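# Move floor cartons from the aisle onto far-end shelf

## Task

Pick up every carton lying on the aisle floor and set it on a shelf at the far end of the aisle. Each carton must rest directly on the shelf surface (not stacked on another carton), sit flat rather than tilted, and stay fully within the shelf's edges. The robot must not tip over or finish leaning, and a carton counts only if it stays put without the robot holding it.

## Robot and tools

ROBOT. A Hello Robot Stretch 3 with one arm: a two-wheel base (0.33 m long, 0.34 m wide), a lift that slides up a mast, and a telescoping arm that reaches out to the robot's RIGHT side, ending in a wrist (yaw, pitch, roll) and a gripper. The base cannot strafe; to bring the gripper forward or back along the shelf you drive the base. Turns pivot on a point midway between the drive wheels, 0.05 m behind the front edge. With arm retracted and wrist folded, a turn sweeps a 0.28 m radius; an unfolded level wrist reaches beyond that.

FRAMES. Base frame: origin on the floor between the drive wheels, x ahead, y to the left, z up. hand_pose is reported in this frame at the point where closed fingertips meet. The odometry frame is the base frame as it was when the scene began; heading runs -3.142 to 3.142, positive leftward.

execute_actions takes "actions", a list run in order (empty list: just report state and images). Each action may hold "robot", "steps" (1 to 450 control steps, 30 per second, default 1) and "until". {"steps": n} by itself only waits. "robot" is one command, a list of up to 8 commands executed in sequence, or {"stop": true}, which brakes everything and clears the queue. A command holds any of:
- "base": exactly one of {"translate_m": d} (offset in metres along the current heading, forward positive, |d| at most 1) or {"rotate_rad": d} (turn in place, counter-clockwise positive, |d| at most 3.2). Both are relative to where the base is when that command begins.
- "joints": absolute targets by name; unnamed joints keep their old targets. lift_m 0 to 1.1 (arm height); arm_m 0 to 0.52 (extension); wrist_yaw_rad -1.345 to 4.42 (0 along the arm, positive toward the front, 3.0 folded over the base); wrist_pitch_rad -1.57 to 0.451 (negative tips fingers down); wrist_roll_rad -2.911 to 2.911; gripper_m -0.089 to 0.179 (wider when higher; true fingertip gap is about 0.007 less when nearly shut, 0.025 less wide open, zero below 0.007); head_pan_rad -3.953 to 1.73 (positive left, -1.57 looks along the arm); head_tilt_rad -1.53 to 0.419 (negative down).
- "contact_limits": {"arm_m": e}, effort percent 1 to 100 at which that arm motion halts; lower is softer, too low halts immediately; it lasts until the next arm_m command.
Inside a list, {"pause_s": s} waits up to 15 s. Motions keep going across calls and while you think; a new command overrides at once and discards any older queue. Any out-of-range or malformed value rejects the entire call.

"until" ends an action early once all its conditions hold. {"robot": {"status": "ended"}} with large steps waits for every motion and queue to finish. You can also compare fields such as lift_m, arm_m_goal, base_status, queue, queue_left, refusals with [op, value] using "=", "!=", "<", "<=", ">", ">=" or a status word. {"any": {"status": "ended"}} fires when any single motion ends.

zoom_image: "camera" (head_camera, nav_camera or wrist_camera) and "region" [x0, y0, x1, y1] in pixels of that camera's latest image, top-left origin, at most 504 by 504.

finished_scene: "scene" (the current scene number). Call it only once every motion has ended and cartons rest unaided; its result reports success and brings the next task.

RESULTS. base_status shows progress (distance done of goal). joint_goals, joint_status (moving, done, off_target, contact_stop, time_out, stopped, not_commanded, torque_fault), measured_speeds, motor_effort (percent with recent peak in brackets, fairly inaccurate), refusals, queue and queue_left. on_its_own appears when the robot has altered a goal, a joint is slack or its servo is off, or the base leans 3 degrees or more beyond its start value. base_tilt gives forward/right lean in degrees. lidar_m: 12 distances from the origin in 30-degree sectors, counter-clockwise starting straight ahead (4th left, 7th behind, 10th right), in a plane 0.17 m above the floor. wrist_depth_mm and head_depth_mm are 7x7 median depth grids. Lines starting refused:, dropped: or replaced: explain failed or superseded goals. Each call returns one image per camera taken at its end.

SPEED. Full base speed only when stowed (lift_m under 0.30, arm_m under 0.03, wrist_yaw_rad over 2.54); otherwise it is slowed.

GRIPPER. To hold, command a gripper_m smaller than the carton's width; to let go, open at least 0.02 beyond the contact value. Neither the reading nor done proves a grasp; check the cameras.

CAUTIONS. Fold or unfold the wrist only with lift_m between 0.32 and 0.95, pitch -0.4, roll near 0; keep pitch at -0.5 or lower when yaw is below -0.4. Pushing into something rigid with the gripper above roughly 0.45 m can tip the robot, as can driving while gripping something fixed, snagging furniture (worst in reverse), or pushing again after a contact_stop. If it leans, back off in small steps, free the gripper, and lower lift_m to about 0.2 if needed. Avoid dropping or slamming cartons, hard impacts, and sustained wrist strain (servo shuts off for 10 s). Loose objects may be nudged occasionally, so confirm placements before finishing.

Each tool is called after ">>>" in YAML: its name, and indented under it one key for each argument.

## Session

>>> execute_actions:
  actions: []

Scene clock: 0.00 s.
robot.base_odometry: x=+0.000 y=+0.000 heading=+0.000 (m, m, rad; robot's odometry frame)
robot.turned_by_wheels: +0.000 (rad since the last result)
robot.turned_by_imu: +0.000 (rad since the last result)
robot.base_tilt: forward=-0.8 right=+1.0 (deg)
robot.lidar_m: 1.74 1.23 1.16 1.19 1.57 1.33 1.80 1.95 2.56 1.70 1.19 1.13
robot.head_depth_mm: 1703 2403 2859 2829 2774 2737 2467 / 1716 2469 2994 2909 2945 2915 2477 / 1726 2469 3052 3007 3054 3036 2422 / 1747 2374 2518 2549 2584 2610 2397 / 1762 2034 2043 2101 2109 2143 2137 / 1673 1737 1759 1782 1786 1805 1836 / 1491 1515 1516 1538 1548 1563 1578
robot.base_status: not_commanded
robot.joint_positions: lift_m=+0.390 arm_m=-0.002 wrist_yaw_rad=+3.143 wrist_pitch_rad=-0.358 wrist_roll_rad=-0.013 gripper_m=+0.037 head_pan_rad=-0.013 head_tilt_rad=+0.016
robot.joint_goals: lift_m=+0.390 arm_m=-0.002 wrist_yaw_rad=+3.143 wrist_pitch_rad=-0.358 wrist_roll_rad=-0.013 gripper_m=+0.037 head_pan_rad=-0.013 head_tilt_rad=+0.016
robot.joint_status: lift_m=not_commanded arm_m=not_commanded wrist_yaw_rad=not_commanded wrist_pitch_rad=not_commanded wrist_roll_rad=not_commanded gripper_m=not_commanded head_pan_rad=not_commanded head_tilt_rad=not_commanded
robot.measured_speeds: translate_m=+0.000 rotate_rad=+0.000 lift_m=+0.000 arm_m=+0.000 wrist_yaw_rad=+0.000 wrist_pitch_rad=+0.000 wrist_roll_rad=+0.000 head_pan_rad=+0.000 head_tilt_rad=+0.000
robot: refusals=0 queue=idle queue_left=0
robot.motor_effort: left_wheel=+0 right_wheel=+1 lift_m=+34 arm_m=+0 wrist_yaw_rad=+1 wrist_pitch_rad=+6 wrist_roll_rad=+0 gripper_m=+0 head_pan_rad=+0 head_tilt_rad=+1 (%)
robot.hand_pose: x=-0.0215 y=+0.0889 z=+0.4165 quat_wxyz=(+0.125, +0.691, +0.127, +0.701) (m; robot's base frame)
robot.wrist_depth_mm: - - - - - - 917 / - - - - - - 978 / - - - - - - - / - - - - 993 940 882 / 955 904 - 830 775 752 736 / 762 737 - 666 638 645 612 / 639 624 580 579 564 546 527
pictures: head_camera (sideways: a quarter turn clockwise sets it upright), nav_camera (sideways: a quarter turn counterclockwise sets it upright), wrist_camera
Images, in order (width x height): head_camera 896x504, nav_camera 672x504, wrist_camera 644x364.

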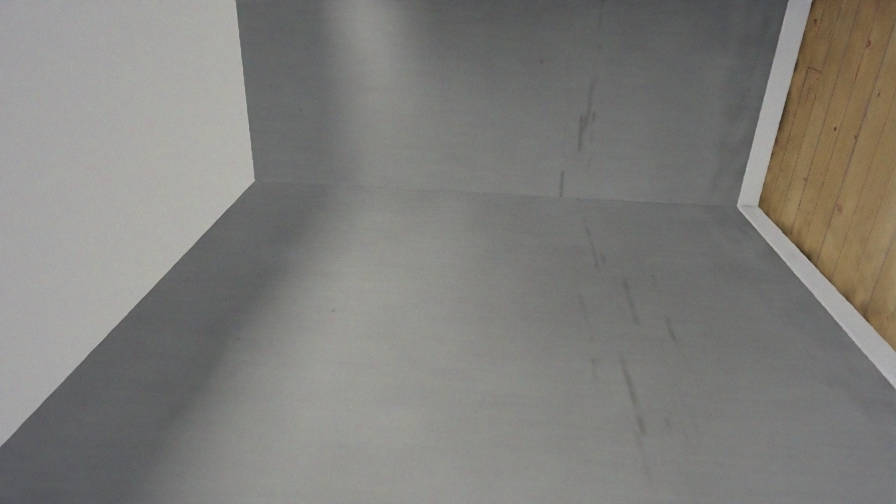

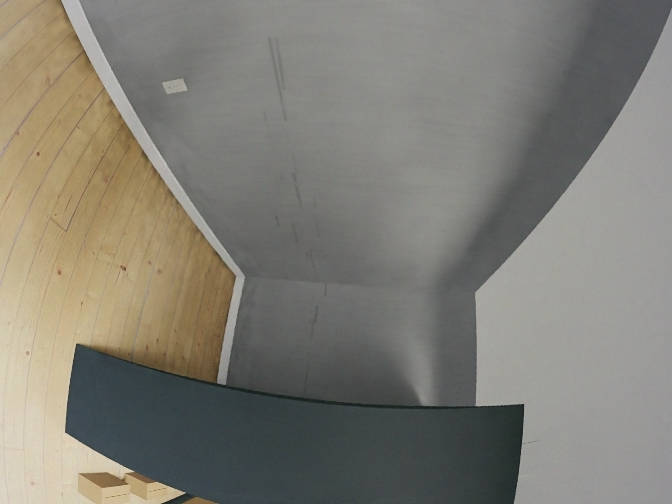

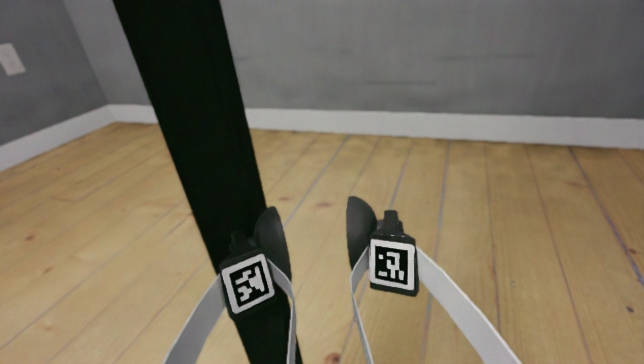

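>>> execute_actions:
  actions:
    - {"robot":{"joints":{"head_pan_rad":-1.57,"head_tilt_rad":-0.6}},"steps":200,"until":{"robot":{"status":"ended"}}}

>>> execute_actions:
  actions:
    - {"robot":{"joints":{"head_pan_rad":-3.1,"head_tilt_rad":-0.4}},"steps":200,"until":{"robot":{"status":"ended"}}}

>>> execute_actions:
  actions:
    - {"robot":{"joints":{"head_pan_rad":1.57,"head_tilt_rad":-0.6}},"steps":300,"until":{"robot":{"status":"ended"}}}

Scene clock: 5.53 s.
robot.base_odometry: x=+0.000 y=+0.000 heading=+0.000 (m, m, rad; robot's odometry frame)
robot.turned_by_wheels: +0.000 (rad since the last result)
robot.turned_by_imu: +0.000 (rad since the last result)
robot.base_tilt: forward=-0.8 right=+0.9 (deg)
robot.lidar_m: 1.75 1.23 1.16 1.19 1.57 1.33 1.80 1.95 2.56 1.70 1.19 1.13
robot.head_depth_mm: 2142 2353 2536 2496 1882 1510 1264 / 2251 2474 2674 2451 1876 1496 1259 / 2403 2614 2853 2437 1855 1496 1254 / 2526 2756 3033 2398 1844 1477 1244 / 2662 2903 3086 2280 1823 1476 1243 / 1438 1566 1723 1878 1799 1469 1234 / 1277 1379 1540 1785 1793 1450 1228
robot.base_status: not_commanded
robot.joint_positions: lift_m=+0.390 arm_m=-0.002 wrist_yaw_rad=+3.143 wrist_pitch_rad=-0.358 wrist_roll_rad=-0.013 gripper_m=+0.037 head_pan_rad=-1.563 head_tilt_rad=-0.592
robot.joint_goals: lift_m=+0.390 arm_m=-0.002 wrist_yaw_rad=+3.143 wrist_pitch_rad=-0.358 wrist_roll_rad=-0.013 gripper_m=+0.037 head_pan_rad=-1.570 head_tilt_rad=-0.600
robot.joint_status: lift_m=not_commanded arm_m=not_commanded wrist_yaw_rad=not_commanded wrist_pitch_rad=not_commanded wrist_roll_rad=not_commanded gripper_m=not_commanded head_pan_rad=done head_tilt_rad=done
robot.measured_speeds: translate_m=+0.000 rotate_rad=+0.000 lift_m=+0.000 arm_m=+0.000 wrist_yaw_rad=+0.000 wrist_pitch_rad=+0.000 wrist_roll_rad=+0.000 head_pan_rad=+0.000 head_tilt_rad=+0.000
robot: refusals=0 queue=done queue_left=0
robot.motor_effort: left_wheel=+0(1) right_wheel=+1(0) lift_m=+34(34) arm_m=+0(0) wrist_yaw_rad=+0(0) wrist_pitch_rad=+6(6) wrist_roll_rad=+0(0) gripper_m=+0(1) head_pan_rad=-3(36) head_tilt_rad=-3(24) (%)
robot.hand_pose: x=-0.0215 y=+0.0889 z=+0.4165 quat_wxyz=(+0.125, +0.691, +0.127, +0.701) (m; robot's base frame)
robot.wrist_depth_mm: - - - - - - 903 / - - - - - - 977 / - - - - - - - / - - - - - 928 896 / 955 899 - 821 787 748 728 / 748 734 - 674 637 641 616 / 636 615 584 579 561 545 531
pictures: head_camera (sideways: a quarter turn clockwise sets it upright), nav_camera (sideways: a quarter turn counterclockwise sets it upright), wrist_camera
camera_calibration (this result's frames):
head_camera: T_world_to_cam=[[-0.0694004, 0.51727, -0.853004, 1.12865], [0.997583, 0.032992, -0.0611567, 0.0808299], [-0.00349219, -0.855186, -0.518309, 0.632778], [0, 0, 0, 1]] pos_world=[-0.0000957525, -0.0453419, 1.29566]
nav_camera: T_world_to_cam=[[0.0739045, -0.596987, 0.798839, -1.00147], [-0.997249, -0.0488194, 0.0557767, -0.0116858], [0.00570082, -0.800764, -0.598953, 0.737645], [0, 0, 0, 1]] pos_world=[0.0581544, -0.00775732, 1.24248]
wrist_camera: T_world_to_cam=[[0.995675, -0.0738315, -0.0563858, 0.0480683], [-0.0876294, -0.544873, -0.833927, 0.418111], [0.030847, 0.835262, -0.548986, 0.31991], [0, 0, 0, 1]] pos_world=[-0.0210898, -0.0358428, 0.527011]
Images, in order (width x height): head_camera 896x504, nav_camera 672x504, wrist_camera 644x364.

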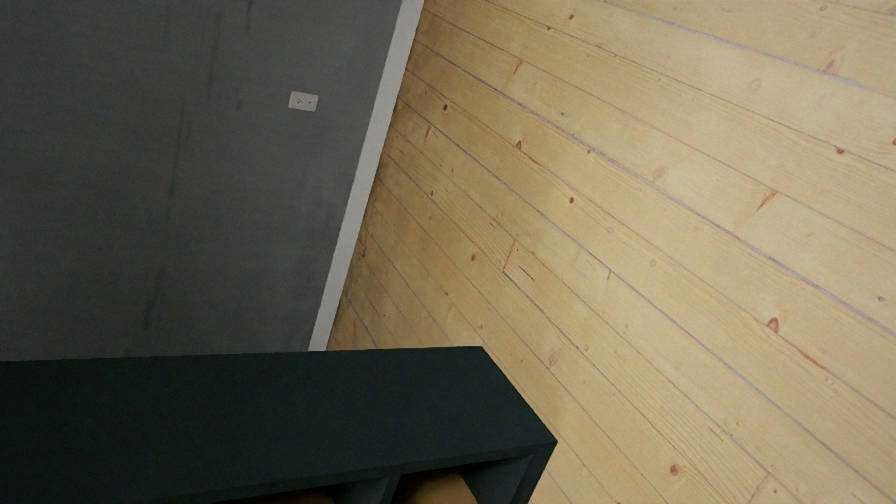

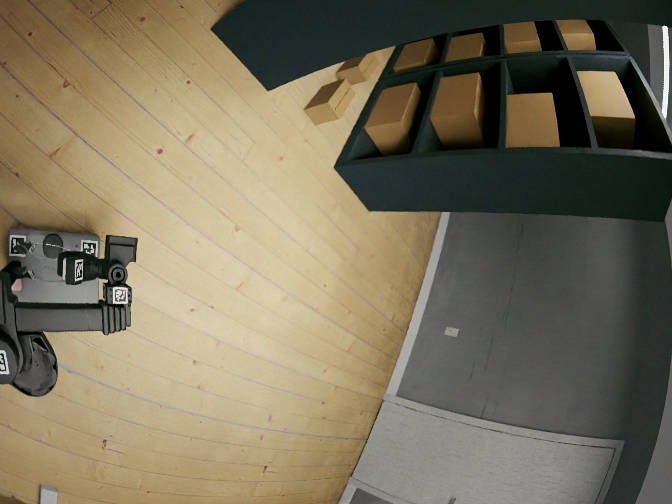

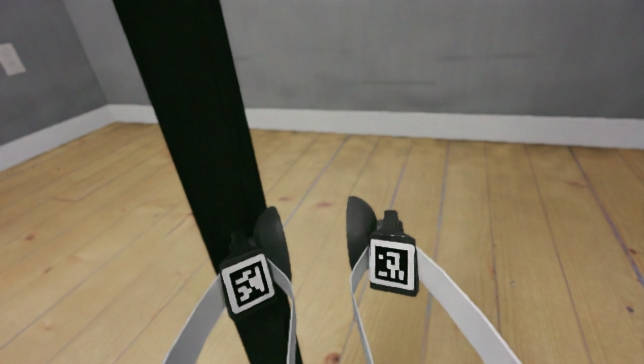

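Scene clock: 6.83 s.
robot.base_odometry: x=+0.000 y=+0.000 heading=+0.000 (m, m, rad; robot's odometry frame)
robot.turned_by_wheels: +0.000 (rad since the last result)
robot.turned_by_imu: +0.000 (rad since the last result)
robot.base_tilt: forward=-0.8 right=+0.9 (deg)
robot.lidar_m: 1.75 1.22 1.16 1.19 1.57 1.32 1.80 1.96 2.56 1.69 1.19 1.13
robot.head_depth_mm: 1474 1570 1667 1637 1184 1741 1433 / 1561 1665 1755 1600 1243 1708 1427 / 1667 1778 1875 1574 2057 1757 1408 / 1765 1878 2008 1542 2201 1749 1407 / 1880 2003 2128 1521 2303 1746 1391 / 1998 2140 2250 1617 2267 1718 1394 / 2123 2325 2481 1845 2136 1707 1377
robot.base_status: not_commanded
robot.joint_positions: lift_m=+0.390 arm_m=-0.002 wrist_yaw_rad=+3.143 wrist_pitch_rad=-0.358 wrist_roll_rad=-0.013 gripper_m=+0.037 head_pan_rad=-3.093 head_tilt_rad=-0.409
robot.joint_goals: lift_m=+0.390 arm_m=-0.002 wrist_yaw_rad=+3.143 wrist_pitch_rad=-0.358 wrist_roll_rad=-0.013 gripper_m=+0.037 head_pan_rad=-3.100 head_tilt_rad=-0.400
robot.joint_status: lift_m=not_commanded arm_m=not_commanded wrist_yaw_rad=not_commanded wrist_pitch_rad=not_commanded wrist_roll_rad=not_commanded gripper_m=not_commanded head_pan_rad=done head_tilt_rad=done
robot.measured_speeds: translate_m=+0.000 rotate_rad=+0.000 lift_m=+0.000 arm_m=+0.000 wrist_yaw_rad=+0.000 wrist_pitch_rad=+0.000 wrist_roll_rad=+0.000 head_pan_rad=+0.000 head_tilt_rad=+0.000
robot: refusals=0 queue=done queue_left=0
robot.motor_effort: left_wheel=+0(1) right_wheel=+1(1) lift_m=+34(34) arm_m=-1(1) wrist_yaw_rad=+0(0) wrist_pitch_rad=+6(6) wrist_roll_rad=+0(0) gripper_m=+0(1) head_pan_rad=-3(36) head_tilt_rad=+3(12) (%)
robot.hand_pose: x=-0.0215 y=+0.0889 z=+0.4165 quat_wxyz=(+0.125, +0.691, +0.127, +0.701) (m; robot's base frame)
robot.wrist_depth_mm: - - - - - 989 914 / - - - - - - 959 / - - - - - - - / - - - - 988 934 894 / 954 901 - 832 780 747 722 / 755 738 - 663 634 635 609 / 646 624 575 579 559 543 526
pictures: head_camera (sideways: a quarter turn clockwise sets it upright), nav_camera (sideways: a quarter turn counterclockwise sets it upright), wrist_camera
camera_calibration (this result's frames):
head_camera: T_world_to_cam=[[0.349919, 0.0824184, -0.933147, 1.23065], [0.0620845, -0.995972, -0.0646864, 0.0911468], [-0.93472, -0.0352989, -0.353627, 0.424164], [0, 0, 0, 1]] pos_world=[-0.0398105, 0.00432432, 1.30427]
nav_camera: T_world_to_cam=[[-0.437919, -0.0905865, 0.894439, -1.12301], [-0.0786, 0.994959, 0.0622842, -0.0257758], [-0.895572, -0.0430275, -0.442831, 0.540013], [0, 0, 0, 1]] pos_world=[-0.0101931, -0.0528485, 1.24521]
wrist_camera: T_world_to_cam=[[0.995675, -0.0738316, -0.0563857, 0.0480682], [-0.0876294, -0.544873, -0.833927, 0.418111], [0.0308472, 0.835262, -0.548986, 0.31991], [0, 0, 0, 1]] pos_world=[-0.0210898, -0.0358428, 0.527011]
Images, in order (width x height): head_camera 896x504, nav_camera 672x504, wrist_camera 644x364.

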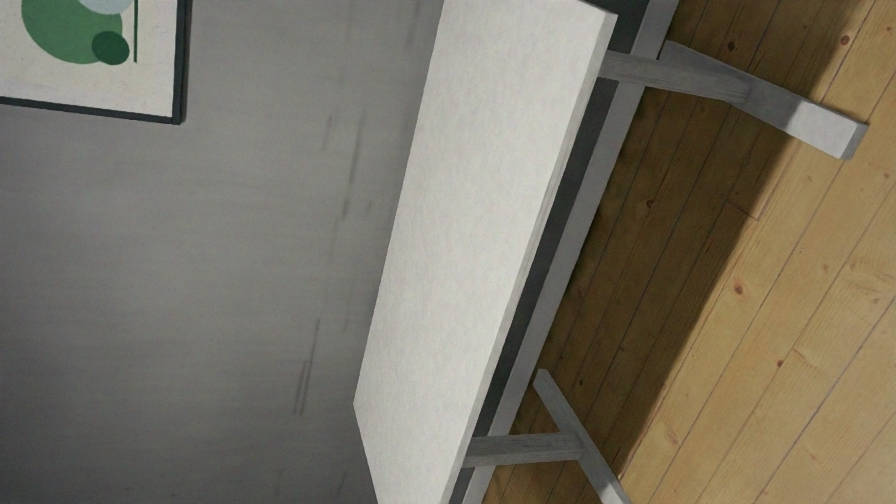

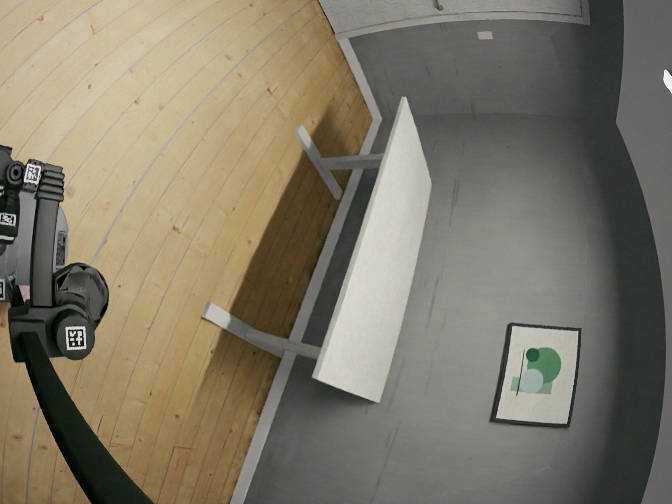

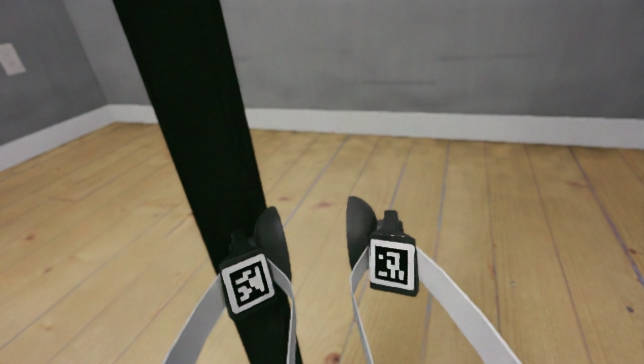

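Scene clock: 9.43 s.
robot.base_odometry: x=+0.000 y=+0.000 heading=+0.000 (m, m, rad; robot's odometry frame)
robot.turned_by_wheels: +0.000 (rad since the last result)
robot.turned_by_imu: +0.000 (rad since the last result)
robot.base_tilt: forward=-0.8 right=+1.0 (deg)
robot.lidar_m: 1.75 1.23 1.16 1.19 1.57 1.33 1.80 1.96 2.56 1.70 1.19 1.13
robot.head_depth_mm: 943 1023 1108 1227 1358 1455 1268 / 991 1072 1166 1296 1448 1507 1262 / 1035 1133 1237 1388 1553 1496 1253 / 1094 1201 1312 1487 1653 1486 1238 / 1159 1270 1415 1599 1762 1472 1238 / 1230 1360 1523 1747 1801 1467 1229 / 1302 1455 1637 1897 1785 1478 1254
robot.base_status: not_commanded
robot.joint_positions: lift_m=+0.390 arm_m=-0.002 wrist_yaw_rad=+3.143 wrist_pitch_rad=-0.358 wrist_roll_rad=-0.013 gripper_m=+0.037 head_pan_rad=+1.563 head_tilt_rad=-0.592
robot.joint_goals: lift_m=+0.390 arm_m=-0.002 wrist_yaw_rad=+3.143 wrist_pitch_rad=-0.358 wrist_roll_rad=-0.013 gripper_m=+0.037 head_pan_rad=+1.570 head_tilt_rad=-0.600
robot.joint_status: lift_m=not_commanded arm_m=not_commanded wrist_yaw_rad=not_commanded wrist_pitch_rad=not_commanded wrist_roll_rad=not_commanded gripper_m=not_commanded head_pan_rad=done head_tilt_rad=done
robot.measured_speeds: translate_m=+0.000 rotate_rad=+0.000 lift_m=+0.000 arm_m=+0.000 wrist_yaw_rad=+0.000 wrist_pitch_rad=+0.000 wrist_roll_rad=+0.000 head_pan_rad=+0.000 head_tilt_rad=+0.000
robot: refusals=0 queue=done queue_left=0
robot.motor_effort: left_wheel=+0(0) right_wheel=+1(1) lift_m=+34(33) arm_m=-1(1) wrist_yaw_rad=+1(0) wrist_pitch_rad=+6(6) wrist_roll_rad=+0(0) gripper_m=+1(1) head_pan_rad=+3(36) head_tilt_rad=-2(13) (%)
robot.hand_pose: x=-0.0215 y=+0.0889 z=+0.4165 quat_wxyz=(+0.125, +0.691, +0.127, +0.701) (m; robot's base frame)
robot.wrist_depth_mm: - - - - - 997 918 / - - - - - - 987 / - - - - - - - / - - - - 996 926 903 / 945 911 - 827 789 741 721 / 758 733 - 672 639 643 615 / 637 628 575 576 556 545 528
pictures: head_camera (sideways: a quarter turn clockwise sets it upright), nav_camera (sideways: a quarter turn counterclockwise sets it upright), wrist_camera
camera_calibration (this result's frames):
head_camera: T_world_to_cam=[[0.0610781, -0.518519, -0.852882, 1.1277], [-0.997984, -0.0169725, -0.0611508, 0.0929952], [0.0172323, 0.854898, -0.518511, 0.632913], [0, 0, 0, 1]] pos_world=[0.0130236, 0.0452351, 1.29565]
nav_camera: T_world_to_cam=[[-0.0643007, 0.598286, 0.798699, -1.00045], [0.997905, 0.0328019, 0.0557671, -0.0238438], [0.00716587, 0.800611, -0.599142, 0.737881], [0, 0, 0, 1]] pos_world=[-0.0458231, 0.00857878, 1.24248]
wrist_camera: T_world_to_cam=[[0.995675, -0.0738314, -0.0563857, 0.0480682], [-0.0876293, -0.544873, -0.833927, 0.418111], [0.030847, 0.835262, -0.548986, 0.31991], [0, 0, 0, 1]] pos_world=[-0.0210898, -0.0358428, 0.527011]
Images, in order (width x height): head_camera 896x504, nav_camera 672x504, wrist_camera 644x364.

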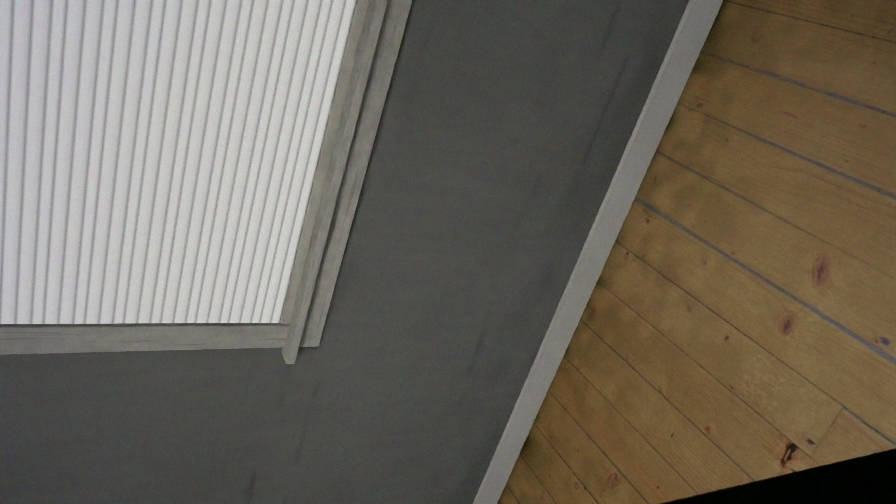

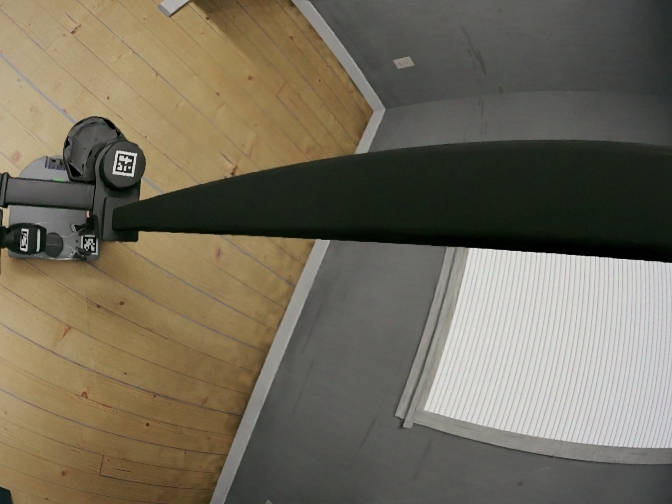

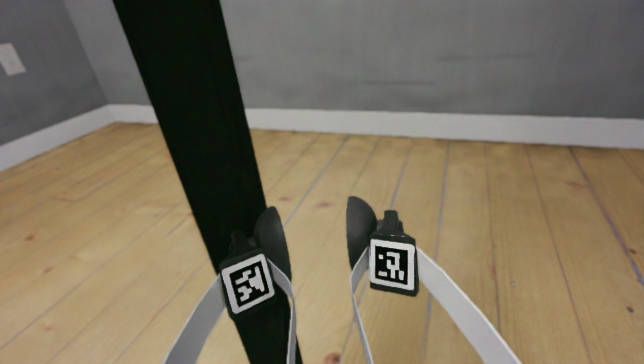

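>>> execute_actions:
  actions:
    - {"robot":{"base":{"rotate_rad":-1.0},"joints":{"head_pan_rad":0,"head_tilt_rad":-0.5}},"steps":300,"until":{"robot":{"status":"ended"}}}

Scene clock: 19.13 s.
robot.base_odometry: x=+0.000 y=+0.000 heading=-1.000 (m, m, rad; robot's odometry frame)
robot.turned_by_wheels: -1.000 (rad since the last result)
robot.turned_by_imu: -0.998 (rad since the last result)
robot.base_tilt: forward=-0.8 right=+1.0 (deg)
robot.lidar_m: 1.17 1.13 1.67 1.21 1.17 1.20 1.63 1.33 1.82 1.96 2.56 1.62
robot.head_depth_mm: 1253 1392 1556 1770 1966 1634 1347 / 1494 1455 1515 1671 1856 1613 1333 / 1643 1652 1903 2051 1982 1618 1317 / 1906 2078 2150 2316 1889 1604 1313 / 2390 2562 2785 2643 1924 1582 1298 / 965 1042 1138 1235 1381 1482 1294 / 921 996 1074 1177 1290 1431 1286
robot.base_status: done (rotate_rad -0.9998 of -1.0000)
robot.joint_positions: lift_m=+0.390 arm_m=-0.002 wrist_yaw_rad=+3.143 wrist_pitch_rad=-0.359 wrist_roll_rad=-0.013 gripper_m=+0.037 head_pan_rad=+0.007 head_tilt_rad=-0.507
robot.joint_goals: lift_m=+0.390 arm_m=-0.002 wrist_yaw_rad=+3.143 wrist_pitch_rad=-0.359 wrist_roll_rad=-0.013 gripper_m=+0.037 head_pan_rad=+0.000 head_tilt_rad=-0.500
robot.joint_status: lift_m=not_commanded arm_m=not_commanded wrist_yaw_rad=not_commanded wrist_pitch_rad=not_commanded wrist_roll_rad=not_commanded gripper_m=not_commanded head_pan_rad=done head_tilt_rad=done
robot.measured_speeds: translate_m=+0.000 rotate_rad=+0.000 lift_m=+0.000 arm_m=+0.000 wrist_yaw_rad=+0.000 wrist_pitch_rad=+0.000 wrist_roll_rad=+0.000 head_pan_rad=+0.000 head_tilt_rad=+0.000
robot: refusals=0 queue=done queue_left=0
robot.motor_effort: left_wheel=+3(7) right_wheel=-5(9) lift_m=+34(34) arm_m=+0(1) wrist_yaw_rad=+1(0) wrist_pitch_rad=+6(6) wrist_roll_rad=+0(0) gripper_m=+1(1) head_pan_rad=-4(36) head_tilt_rad=+2(8) (%)
robot.hand_pose: x=-0.0215 y=+0.0889 z=+0.4165 quat_wxyz=(+0.125, +0.691, +0.128, +0.701) (m; robot's base frame)
robot.wrist_depth_mm: 867 938 - - - - - / 886 977 - - - - - / 943 - - - - - - / 972 - - - 974 950 888 / 945 908 - 827 793 761 730 / 763 742 - 677 628 641 613 / 628 625 577 572 563 546 531
pictures: head_camera (sideways: a quarter turn clockwise sets it upright), nav_camera (sideways: a quarter turn counterclockwise sets it upright), wrist_camera
camera_calibration (this result's frames):
head_camera: T_world_to_cam=[[-0.4431, -0.0684047, -0.893859, 1.18422], [-0.0268148, 0.99765, -0.063055, 0.089557], [0.896071, -0.00397107, -0.443893, 0.530462], [0, 0, 0, 1]] pos_world=[0.0517966, -0.00623406, 1.29964]
nav_camera: T_world_to_cam=[[0.527129, 0.0728677, 0.846655, -1.06658], [0.0430417, -0.997327, 0.0590374, -0.0222831], [0.848695, 0.00532118, -0.528857, 0.641307], [0, 0, 0, 1]] pos_world=[0.01891, 0.0520831, 1.2435]
wrist_camera: T_world_to_cam=[[0.995675, -0.0738374, -0.056378, 0.0480629], [-0.0876292, -0.544957, -0.833872, 0.418067], [0.0308473, 0.835207, -0.549071, 0.319951], [0, 0, 0, 1]] pos_world=[-0.0210898, -0.0358482, 0.527]
Images, in order (width x height): head_camera 896x504, nav_camera 672x504, wrist_camera 644x364.

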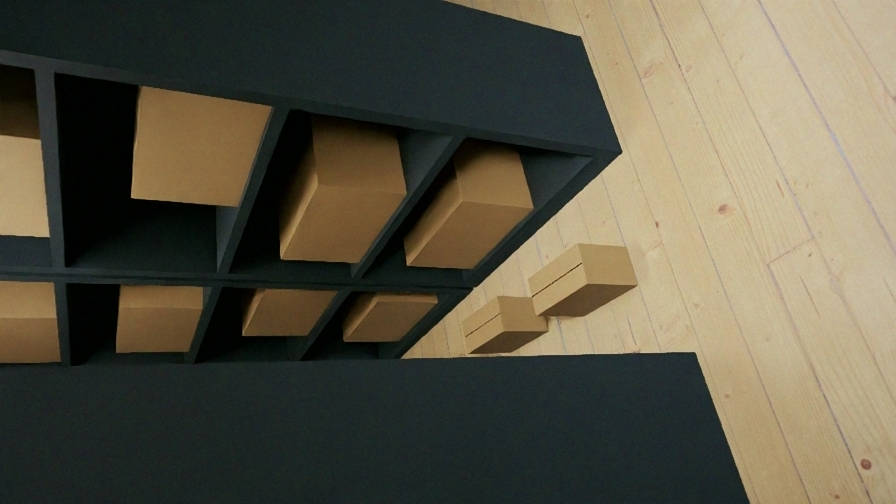

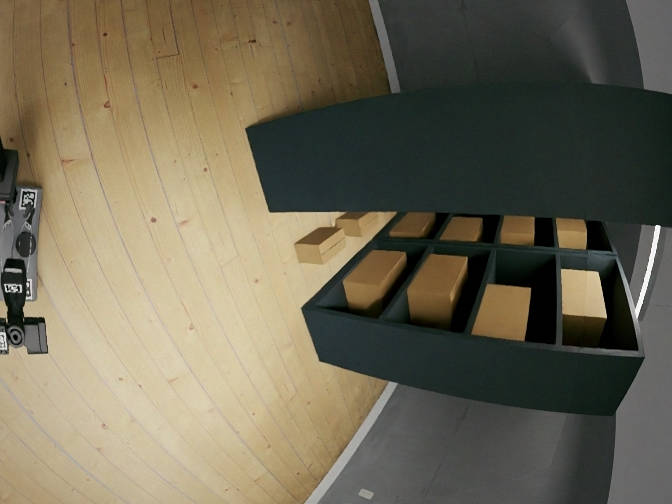

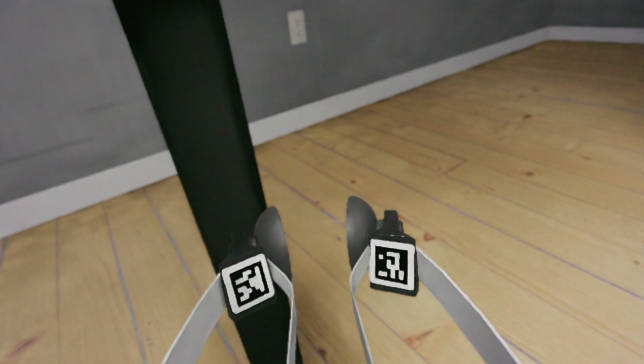

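>>> execute_actions:
  actions:
    - {"robot":[{"joints":{"lift_m":0.28}},{"base":{"rotate_rad":-0.59}},{"base":{"translate_m":0.855}},{"base":{"rotate_rad":1.114},"joints":{"head_tilt_rad":-0.55}}],"steps":450,"until":{"robot":{"status":"ended"}}}

Scene clock: 40.90 s.
robot.base_odometry: x=-0.016 y=-0.855 heading=-0.476 (m, m, rad; robot's odometry frame)
robot.turned_by_wheels: +0.524 (rad since the last result)
robot.turned_by_imu: +0.519 (rad since the last result)
robot.base_tilt: forward=-0.8 right=+0.9 (deg)
robot.lidar_m: 0.86 0.85 1.07 1.93 2.01 1.74 2.13 1.80 1.87 1.81 1.88 0.80
robot.head_depth_mm: 1343 856 758 821 909 1039 1201 / 1390 1459 1376 1247 1210 1085 1208 / 2180 2361 2544 2271 1844 1525 1285 / 2222 2409 2675 2612 1796 1497 1291 / 2211 2377 2650 2464 1926 1405 1275 / 1405 1500 1669 1797 1745 1512 1269 / 1345 1078 1260 1162 1211 1322 1217
robot.base_status: done (rotate_rad +1.1138 of +1.1140)
robot.joint_positions: lift_m=+0.280 arm_m=-0.002 wrist_yaw_rad=+3.143 wrist_pitch_rad=-0.360 wrist_roll_rad=-0.013 gripper_m=+0.037 head_pan_rad=+0.007 head_tilt_rad=-0.543
robot.joint_goals: lift_m=+0.280 arm_m=-0.002 wrist_yaw_rad=+3.143 wrist_pitch_rad=-0.360 wrist_roll_rad=-0.013 gripper_m=+0.037 head_pan_rad=+0.000 head_tilt_rad=-0.550
robot.joint_status: lift_m=done arm_m=not_commanded wrist_yaw_rad=not_commanded wrist_pitch_rad=not_commanded wrist_roll_rad=not_commanded gripper_m=not_commanded head_pan_rad=done head_tilt_rad=done
robot.measured_speeds: translate_m=+0.000 rotate_rad=+0.000 lift_m=+0.000 arm_m=+0.000 wrist_yaw_rad=+0.000 wrist_pitch_rad=+0.000 wrist_roll_rad=+0.000 head_pan_rad=+0.000 head_tilt_rad=+0.000
robot: refusals=0 queue=done queue_left=0
robot.motor_effort: left_wheel=-4(11) right_wheel=+6(15) lift_m=+30(35) arm_m=-1(1) wrist_yaw_rad=+1(1) wrist_pitch_rad=+6(7) wrist_roll_rad=+0(0) gripper_m=+1(1) head_pan_rad=-2(3) head_tilt_rad=-2(7) (%)
robot.hand_pose: x=-0.0215 y=+0.0888 z=+0.3061 quat_wxyz=(+0.126, +0.691, +0.128, +0.700) (m; robot's base frame)
robot.wrist_depth_mm: - - - - - - 829 / - - - - - - 851 / - - - - - 977 820 / 991 910 - 837 792 747 694 / 744 714 - 663 630 604 578 / 597 588 - 537 506 501 485 / 503 494 - - 441 431 423
pictures: head_camera (sideways: a quarter turn clockwise sets it upright), nav_camera (sideways: a quarter turn counterclockwise sets it upright), wrist_camera
camera_calibration (this result's frames):
head_camera: T_world_to_cam=[[-0.475398, -0.0685408, -0.877097, 1.16255], [-0.0289022, 0.997639, -0.0622952, 0.0885776], [0.879296, -0.00426502, -0.476257, 0.572677], [0, 0, 0, 1]] pos_world=[0.0516821, -0.0062439, 1.29793]
nav_camera: T_world_to_cam=[[0.557652, 0.0729748, 0.826861, -1.04096], [0.044972, -0.997321, 0.0576887, -0.0205362], [0.828856, 0.00501536, -0.55944, 0.681218], [0, 0, 0, 1]] pos_world=[0.0167825, 0.0520657, 1.24301]
wrist_camera: T_world_to_cam=[[0.995675, -0.0739111, -0.0562811, 0.0418007], [-0.0876285, -0.546033, -0.833168, 0.32576], [0.030849, 0.834497, -0.550149, 0.259833], [0, 0, 0, 1]] pos_world=[-0.0210897, -0.0358649, 0.416712]
Images, in order (width x height): head_camera 896x504, nav_camera 672x504, wrist_camera 644x364.

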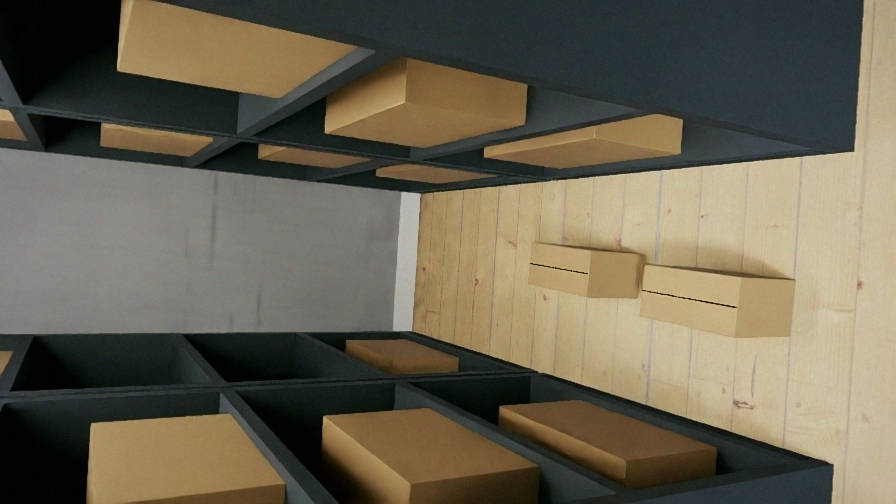

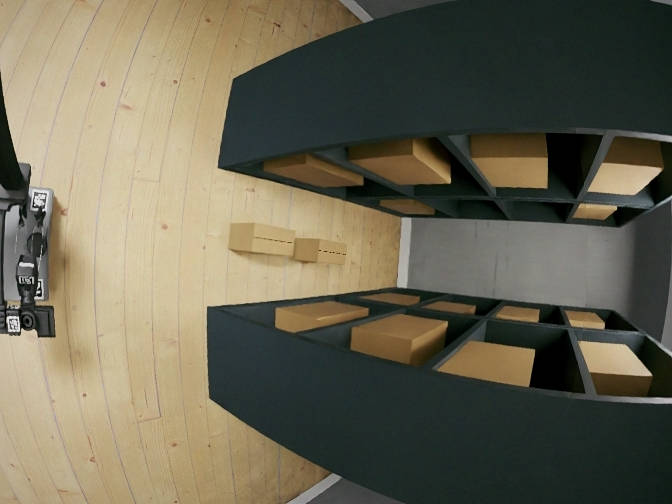

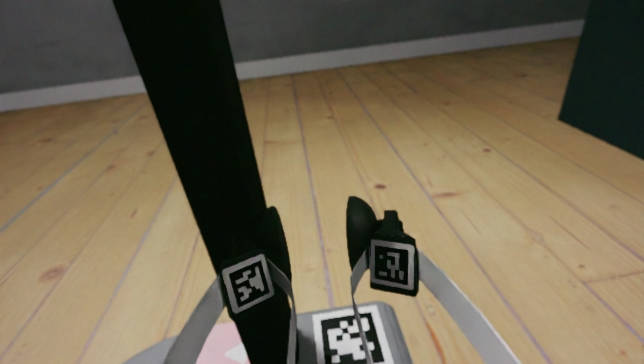

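>>> execute_actions:
  actions:
    - {"robot":[{"base":{"translate_m":0.45},"joints":{"lift_m":0.4,"wrist_pitch_rad":-0.4}},{"base":{"rotate_rad":1.571}},{"joints":{"wrist_yaw_rad":0,"gripper_m":0.179,"head_pan_rad":-1.57,"head_tilt_rad":-0.9}},{"joints":{"wrist_pitch_rad":-0.3,"lift_m":0.2}}],"steps":450,"until":{"robot":{"status":"ended"}}}
    - {"steps":300,"until":{"robot":{"status":"ended"}}}

Scene clock: 70.23 s.
robot.base_odometry: x=+0.384 y=-1.061 heading=+1.095 (m, m, rad; robot's odometry frame)
robot.turned_by_wheels: +1.571 (rad since the last result)
robot.turned_by_imu: +1.564 (rad since the last result)
robot.base_tilt: forward=-0.8 right=+1.0 (deg)
robot.lidar_m: 1.94 2.02 2.67 2.19 2.22 1.88 1.81 0.44 0.39 0.41 0.43 0.48
robot.head_depth_mm: 922 978 840 930 852 767 1092 / 1642 1282 1236 1242 1261 1189 1094 / 1931 2222 1980 1655 1451 1262 1138 / 1935 2224 2035 1494 1410 1230 1141 / 1895 2211 2009 1668 1429 1143 1111 / 1829 1571 1573 1609 1421 1238 1106 / 1079 1169 1089 1211 1189 1203 1107
robot.base_status: done (rotate_rad +1.5708 of +1.5710)
robot.joint_positions: lift_m=+0.200 arm_m=-0.002 wrist_yaw_rad=+0.003 wrist_pitch_rad=-0.320 wrist_roll_rad=-0.013 gripper_m=+0.179 head_pan_rad=-1.563 head_tilt_rad=-0.888
robot.joint_goals: lift_m=+0.200 arm_m=-0.002 wrist_yaw_rad=+0.000 wrist_pitch_rad=-0.300 wrist_roll_rad=-0.013 gripper_m=+0.179 head_pan_rad=-1.570 head_tilt_rad=-0.900
robot.joint_status: lift_m=done arm_m=not_commanded wrist_yaw_rad=done wrist_pitch_rad=done wrist_roll_rad=not_commanded gripper_m=done head_pan_rad=done head_tilt_rad=done
robot.measured_speeds: translate_m=+0.000 rotate_rad=+0.000 lift_m=+0.000 arm_m=+0.000 wrist_yaw_rad=+0.000 wrist_pitch_rad=+0.000 wrist_roll_rad=+0.000 head_pan_rad=+0.000 head_tilt_rad=+0.000
robot: refusals=0 queue=done queue_left=0
robot.motor_effort: left_wheel=-4(11) right_wheel=+6(16) lift_m=+30(40) arm_m=-1(1) wrist_yaw_rad=-3(4) wrist_pitch_rad=+9(10) wrist_roll_rad=+0(0) gripper_m=+0(100) head_pan_rad=-2(35) head_tilt_rad=-4(19) (%)
robot.hand_pose: x=-0.0208 y=-0.3782 z=+0.2353 quat_wxyz=(+0.703, +0.115, -0.693, -0.111) (m; robot's base frame)
robot.wrist_depth_mm: 787 898 - - 598 405 412 / 581 876 - - 638 435 443 / 553 897 953 914 670 466 489 / 548 723 368 675 619 493 476 / 513 319 287 548 526 437 391 / 457 237 232 445 443 404 309 / - 235 240 381 376 351 280
pictures: head_camera (sideways: a quarter turn clockwise sets it upright), nav_camera (sideways: a quarter turn counterclockwise sets it upright), wrist_camera
camera_calibration (this result's frames):
head_camera: T_world_to_cam=[[-0.0711602, 0.743877, -0.664517, 0.88298], [0.997452, 0.0496865, -0.0511924, 0.0678364], [-0.00506326, -0.666467, -0.745517, 0.928342], [0, 0, 0, 1]] pos_world=[-0.000130102, -0.0414901, 1.28232]
nav_camera: T_world_to_cam=[[0.0755042, -0.804293, 0.589417, -0.728568], [-0.997138, -0.0632517, 0.0414227, 0.00701975], [0.0039657, -0.590858, -0.806766, 1.00793], [0, 0, 0, 1]] pos_world=[0.0580124, 0.0100067, 1.2423]
wrist_camera: T_world_to_cam=[[-0.995791, 0.0699702, -0.0592007, 0.0162188], [0.0868122, 0.512868, -0.854067, 0.420931], [-0.0293971, -0.855611, -0.516784, -0.03779], [0, 0, 0, 1]] pos_world=[-0.0215023, -0.24935, 0.340934]
Images, in order (width x height): head_camera 896x504, nav_camera 672x504, wrist_camera 644x364.

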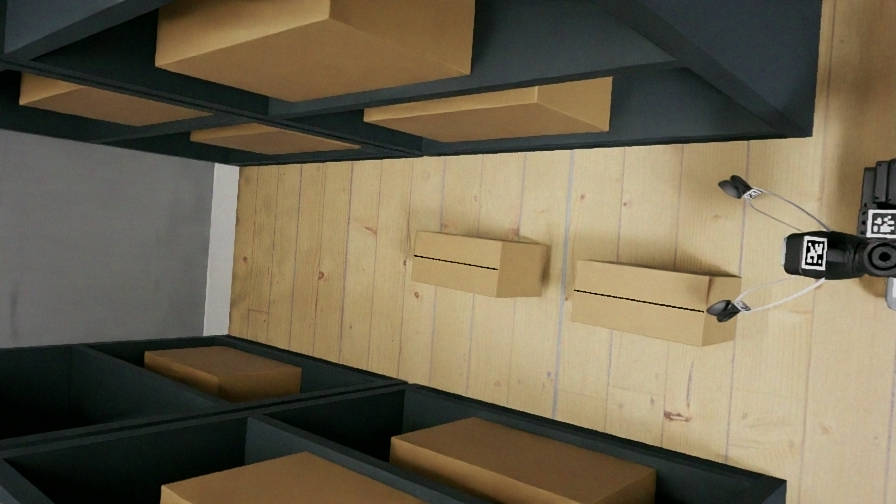

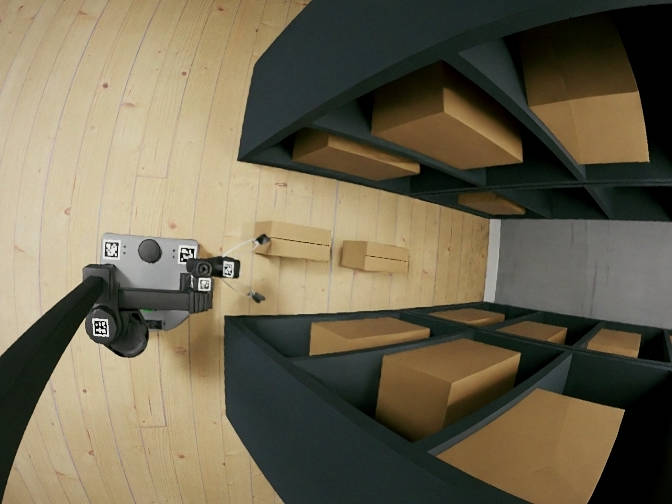

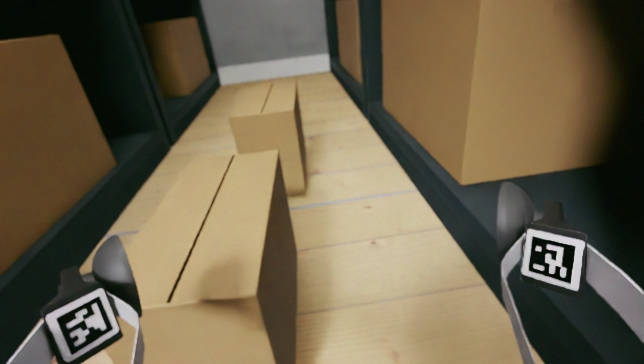

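>>> execute_actions:
  actions:
    - {"robot":[{"base":{"translate_m":0.115}},{"joints":{"lift_m":0.09}},{"joints":{"arm_m":0.07}}],"steps":450,"until":{"robot":{"status":"ended"}}}

Scene clock: 78.80 s.
robot.base_odometry: x=+0.437 y=-0.959 heading=+1.095 (m, m, rad; robot's odometry frame)
robot.turned_by_wheels: +0.000 (rad since the last result)
robot.turned_by_imu: -0.001 (rad since the last result)
robot.base_tilt: forward=-0.8 right=+1.0 (deg)
robot.lidar_m: 1.83 1.89 2.58 2.16 2.68 2.00 1.92 0.47 0.76 0.41 0.40 0.44
robot.head_depth_mm: 1416 1231 1200 1207 1240 1200 1091 / 1851 2054 1857 1603 1420 1251 1126 / 1912 2228 2037 1654 1447 1238 1144 / 1934 2226 2023 1680 1413 1130 - / 1851 1921 1894 1635 1433 1250 1112 / 1067 1164 1112 1224 1265 1204 1100 / 708 889 788 851 843 919 1084
robot.base_status: done (translate_m +0.1150 of +0.1150)
robot.joint_positions: lift_m=+0.090 arm_m=+0.070 wrist_yaw_rad=+0.002 wrist_pitch_rad=-0.314 wrist_roll_rad=-0.014 gripper_m=+0.179 head_pan_rad=-1.563 head_tilt_rad=-0.888
robot.joint_goals: lift_m=+0.090 arm_m=+0.070 wrist_yaw_rad=+0.000 wrist_pitch_rad=-0.300 wrist_roll_rad=-0.014 gripper_m=+0.179 head_pan_rad=-1.570 head_tilt_rad=-0.900
robot.joint_status: lift_m=done arm_m=done wrist_yaw_rad=done wrist_pitch_rad=done wrist_roll_rad=not_commanded gripper_m=done head_pan_rad=done head_tilt_rad=done
robot.measured_speeds: translate_m=+0.000 rotate_rad=+0.000 lift_m=+0.000 arm_m=+0.000 wrist_yaw_rad=+0.000 wrist_pitch_rad=+0.000 wrist_roll_rad=+0.000 head_pan_rad=+0.000 head_tilt_rad=+0.000
robot: refusals=0 queue=done queue_left=0
robot.motor_effort: left_wheel=-4(5) right_wheel=+6(11) lift_m=+29(30) arm_m=+5(5) wrist_yaw_rad=-2(3) wrist_pitch_rad=+6(9) wrist_roll_rad=+1(1) gripper_m=+1(2) head_pan_rad=-4(4) head_tilt_rad=-4(4) (%)
robot.hand_pose: x=-0.0210 y=-0.4509 z=+0.1267 quat_wxyz=(+0.704, +0.112, -0.693, -0.109) (m; robot's base frame)
robot.wrist_depth_mm: 429 749 - - 858 523 366 / 415 780 - 285 757 536 379 / 405 579 203 167 154 504 391 / 383 518 126 119 112 115 372 / 365 424 112 114 117 118 332 / 339 339 124 126 129 136 273 / - 279 141 140 144 239 239
pictures: head_camera (sideways: a quarter turn clockwise sets it upright), nav_camera (sideways: a quarter turn counterclockwise sets it upright), wrist_camera
camera_calibration (this result's frames):
head_camera: T_world_to_cam=[[-0.0710153, 0.743925, -0.664479, 0.882929], [0.997462, 0.0494945, -0.0511902, 0.0678335], [-0.00519362, -0.666427, -0.745552, 0.928388], [0, 0, 0, 1]] pos_world=[-0.000138206, -0.0414878, 1.28232]
nav_camera: T_world_to_cam=[[0.0753475, -0.804338, 0.589375, -0.728512], [-0.99715, -0.0630593, 0.0414198, 0.00702356], [0.00385008, -0.590817, -0.806797, 1.00797], [0, 0, 0, 1]] pos_world=[0.0580144, 0.00999967, 1.24231]
wrist_camera: T_world_to_cam=[[-0.995861, 0.0697303, -0.0582921, 0.0145183], [0.0857291, 0.507723, -0.857245, 0.363519], [-0.0301797, -0.858694, -0.511599, -0.158094], [0, 0, 0, 1]] pos_world=[-0.0214771, -0.321334, 0.23159]
Images, in order (width x height): head_camera 896x504, nav_camera 672x504, wrist_camera 644x364.

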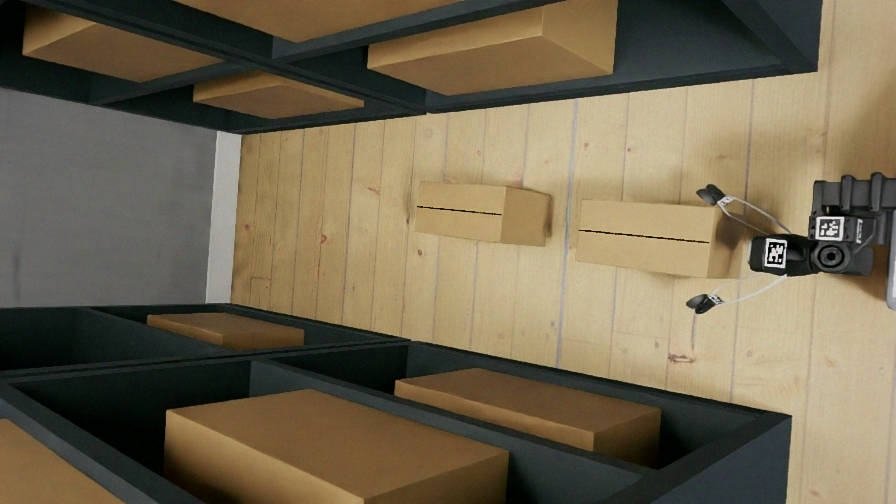

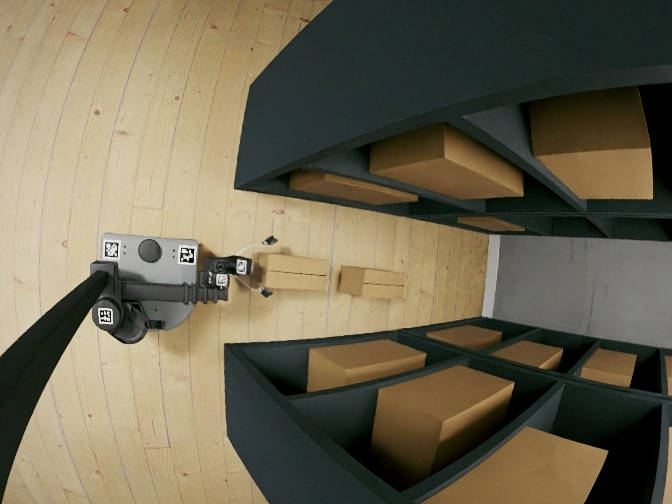

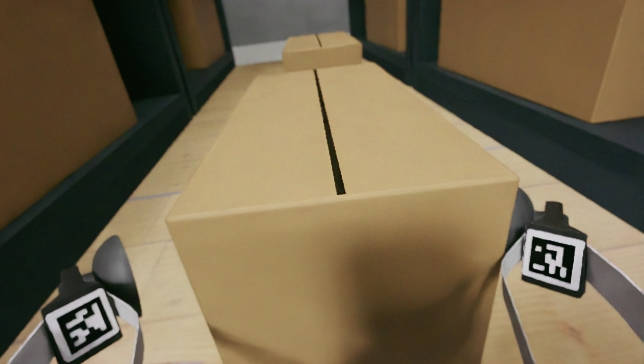

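>>> execute_actions:
  actions:
    - {"robot":[{"joints":{"arm_m":0.1}},{"joints":{"gripper_m":0.05}},{"pause_s":1},{"joints":{"lift_m":0.5}},{"joints":{"arm_m":0.0}}],"steps":450,"until":{"robot":{"status":"ended"}}}

Scene clock: 91.00 s.
robot.base_odometry: x=+0.437 y=-0.959 heading=+1.095 (m, m, rad; robot's odometry frame)
robot.turned_by_wheels: +0.000 (rad since the last result)
robot.turned_by_imu: -0.001 (rad since the last result)
robot.base_tilt: forward=-0.8 right=+1.0 (deg)
robot.lidar_m: 1.83 1.89 2.58 2.16 2.66 2.00 1.93 0.47 0.76 0.84 0.40 0.44
robot.head_depth_mm: 1413 1232 1198 1211 1244 1198 1095 / 1858 2078 1845 1622 1426 1249 1159 / 1899 2212 2040 1660 1380 1224 - / 1951 2219 2023 1681 791 776 - / 1864 1908 1898 1632 1433 1254 1116 / 1065 1169 1111 1228 1263 1209 1107 / 712 887 789 854 843 921 1088
robot.base_status: done (translate_m +0.1150 of +0.1150)
robot.joint_positions: lift_m=+0.500 arm_m=+0.000 wrist_yaw_rad=+0.001 wrist_pitch_rad=-0.328 wrist_roll_rad=-0.014 gripper_m=+0.091 head_pan_rad=-1.563 head_tilt_rad=-0.889
robot.joint_goals: lift_m=+0.500 arm_m=+0.000 wrist_yaw_rad=+0.000 wrist_pitch_rad=-0.300 wrist_roll_rad=-0.014 gripper_m=+0.090 head_pan_rad=-1.570 head_tilt_rad=-0.900
robot.joint_status: lift_m=done arm_m=done wrist_yaw_rad=done wrist_pitch_rad=done wrist_roll_rad=not_commanded gripper_m=off_target head_pan_rad=done head_tilt_rad=done
robot.measured_speeds: translate_m=+0.000 rotate_rad=+0.000 lift_m=+0.000 arm_m=+0.000 wrist_yaw_rad=+0.000 wrist_pitch_rad=+0.000 wrist_roll_rad=+0.000 head_pan_rad=+0.000 head_tilt_rad=+0.000
robot: refusals=0 queue=done queue_left=0
robot.on_its_own: gripper_m is held at +0.090, not at your +0.050, by its stall guard, which is still easing
robot.motor_effort: left_wheel=-4(4) right_wheel=+6(6) lift_m=+38(39) arm_m=-5(5) wrist_yaw_rad=-1(2) wrist_pitch_rad=+12(13) wrist_roll_rad=+1(1) gripper_m=-19(100) head_pan_rad=-3(3) head_tilt_rad=-3(4) (%)
robot.hand_pose: x=-0.0212 y=-0.3801 z=+0.5332 quat_wxyz=(+0.703, +0.117, -0.692, -0.115) (m; robot's base frame)
robot.wrist_depth_mm: 430 802 - - 851 516 409 / 415 648 - - 968 567 392 / 394 925 218 180 188 739 646 / 644 700 128 119 119 579 545 / 557 513 119 123 126 560 585 / 439 450 129 133 137 650 643 / 375 562 141 145 150 624 583
pictures: head_camera (sideways: a quarter turn clockwise sets it upright), nav_camera (sideways: a quarter turn counterclockwise sets it upright), wrist_camera
camera_calibration (this result's frames):
head_camera: T_world_to_cam=[[-0.0710155, 0.743947, -0.664454, 0.882897], [0.997462, 0.0494963, -0.0511888, 0.0678317], [-0.00519373, -0.666403, -0.745574, 0.928416], [0, 0, 0, 1]] pos_world=[-0.000138207, -0.0414872, 1.28232]
nav_camera: T_world_to_cam=[[0.0753477, -0.804357, 0.589349, -0.728478], [-0.99715, -0.0630607, 0.041418, 0.00702594], [0.00384994, -0.59079, -0.806816, 1.008], [0, 0, 0, 1]] pos_world=[0.0580143, 0.0100016, 1.24231]
wrist_camera: T_world_to_cam=[[-0.995785, 0.0716127, -0.0573057, 0.0332085], [0.0862738, 0.51927, -0.850245, 0.676702], [-0.0311312, -0.851605, -0.523259, 0.119452], [0, 0, 0, 1]] pos_world=[-0.0215944, -0.252043, 0.639769]
Images, in order (width x height): head_camera 896x504, nav_camera 672x504, wrist_camera 644x364.

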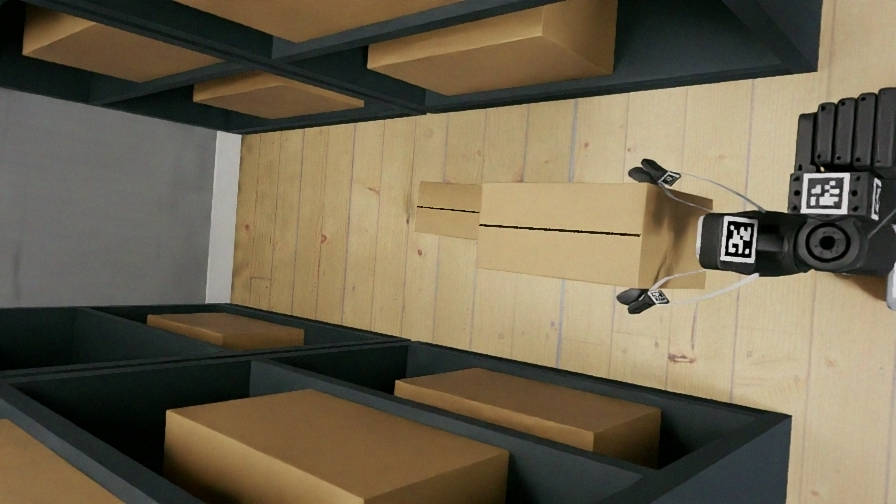

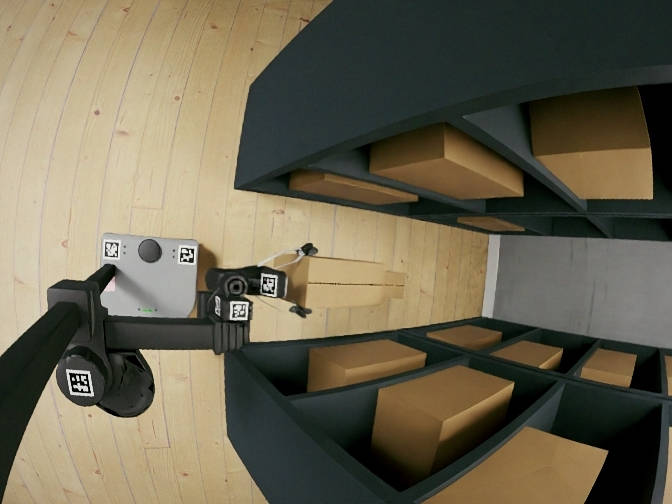

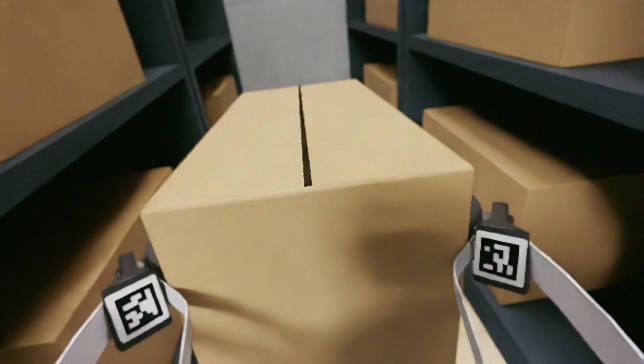

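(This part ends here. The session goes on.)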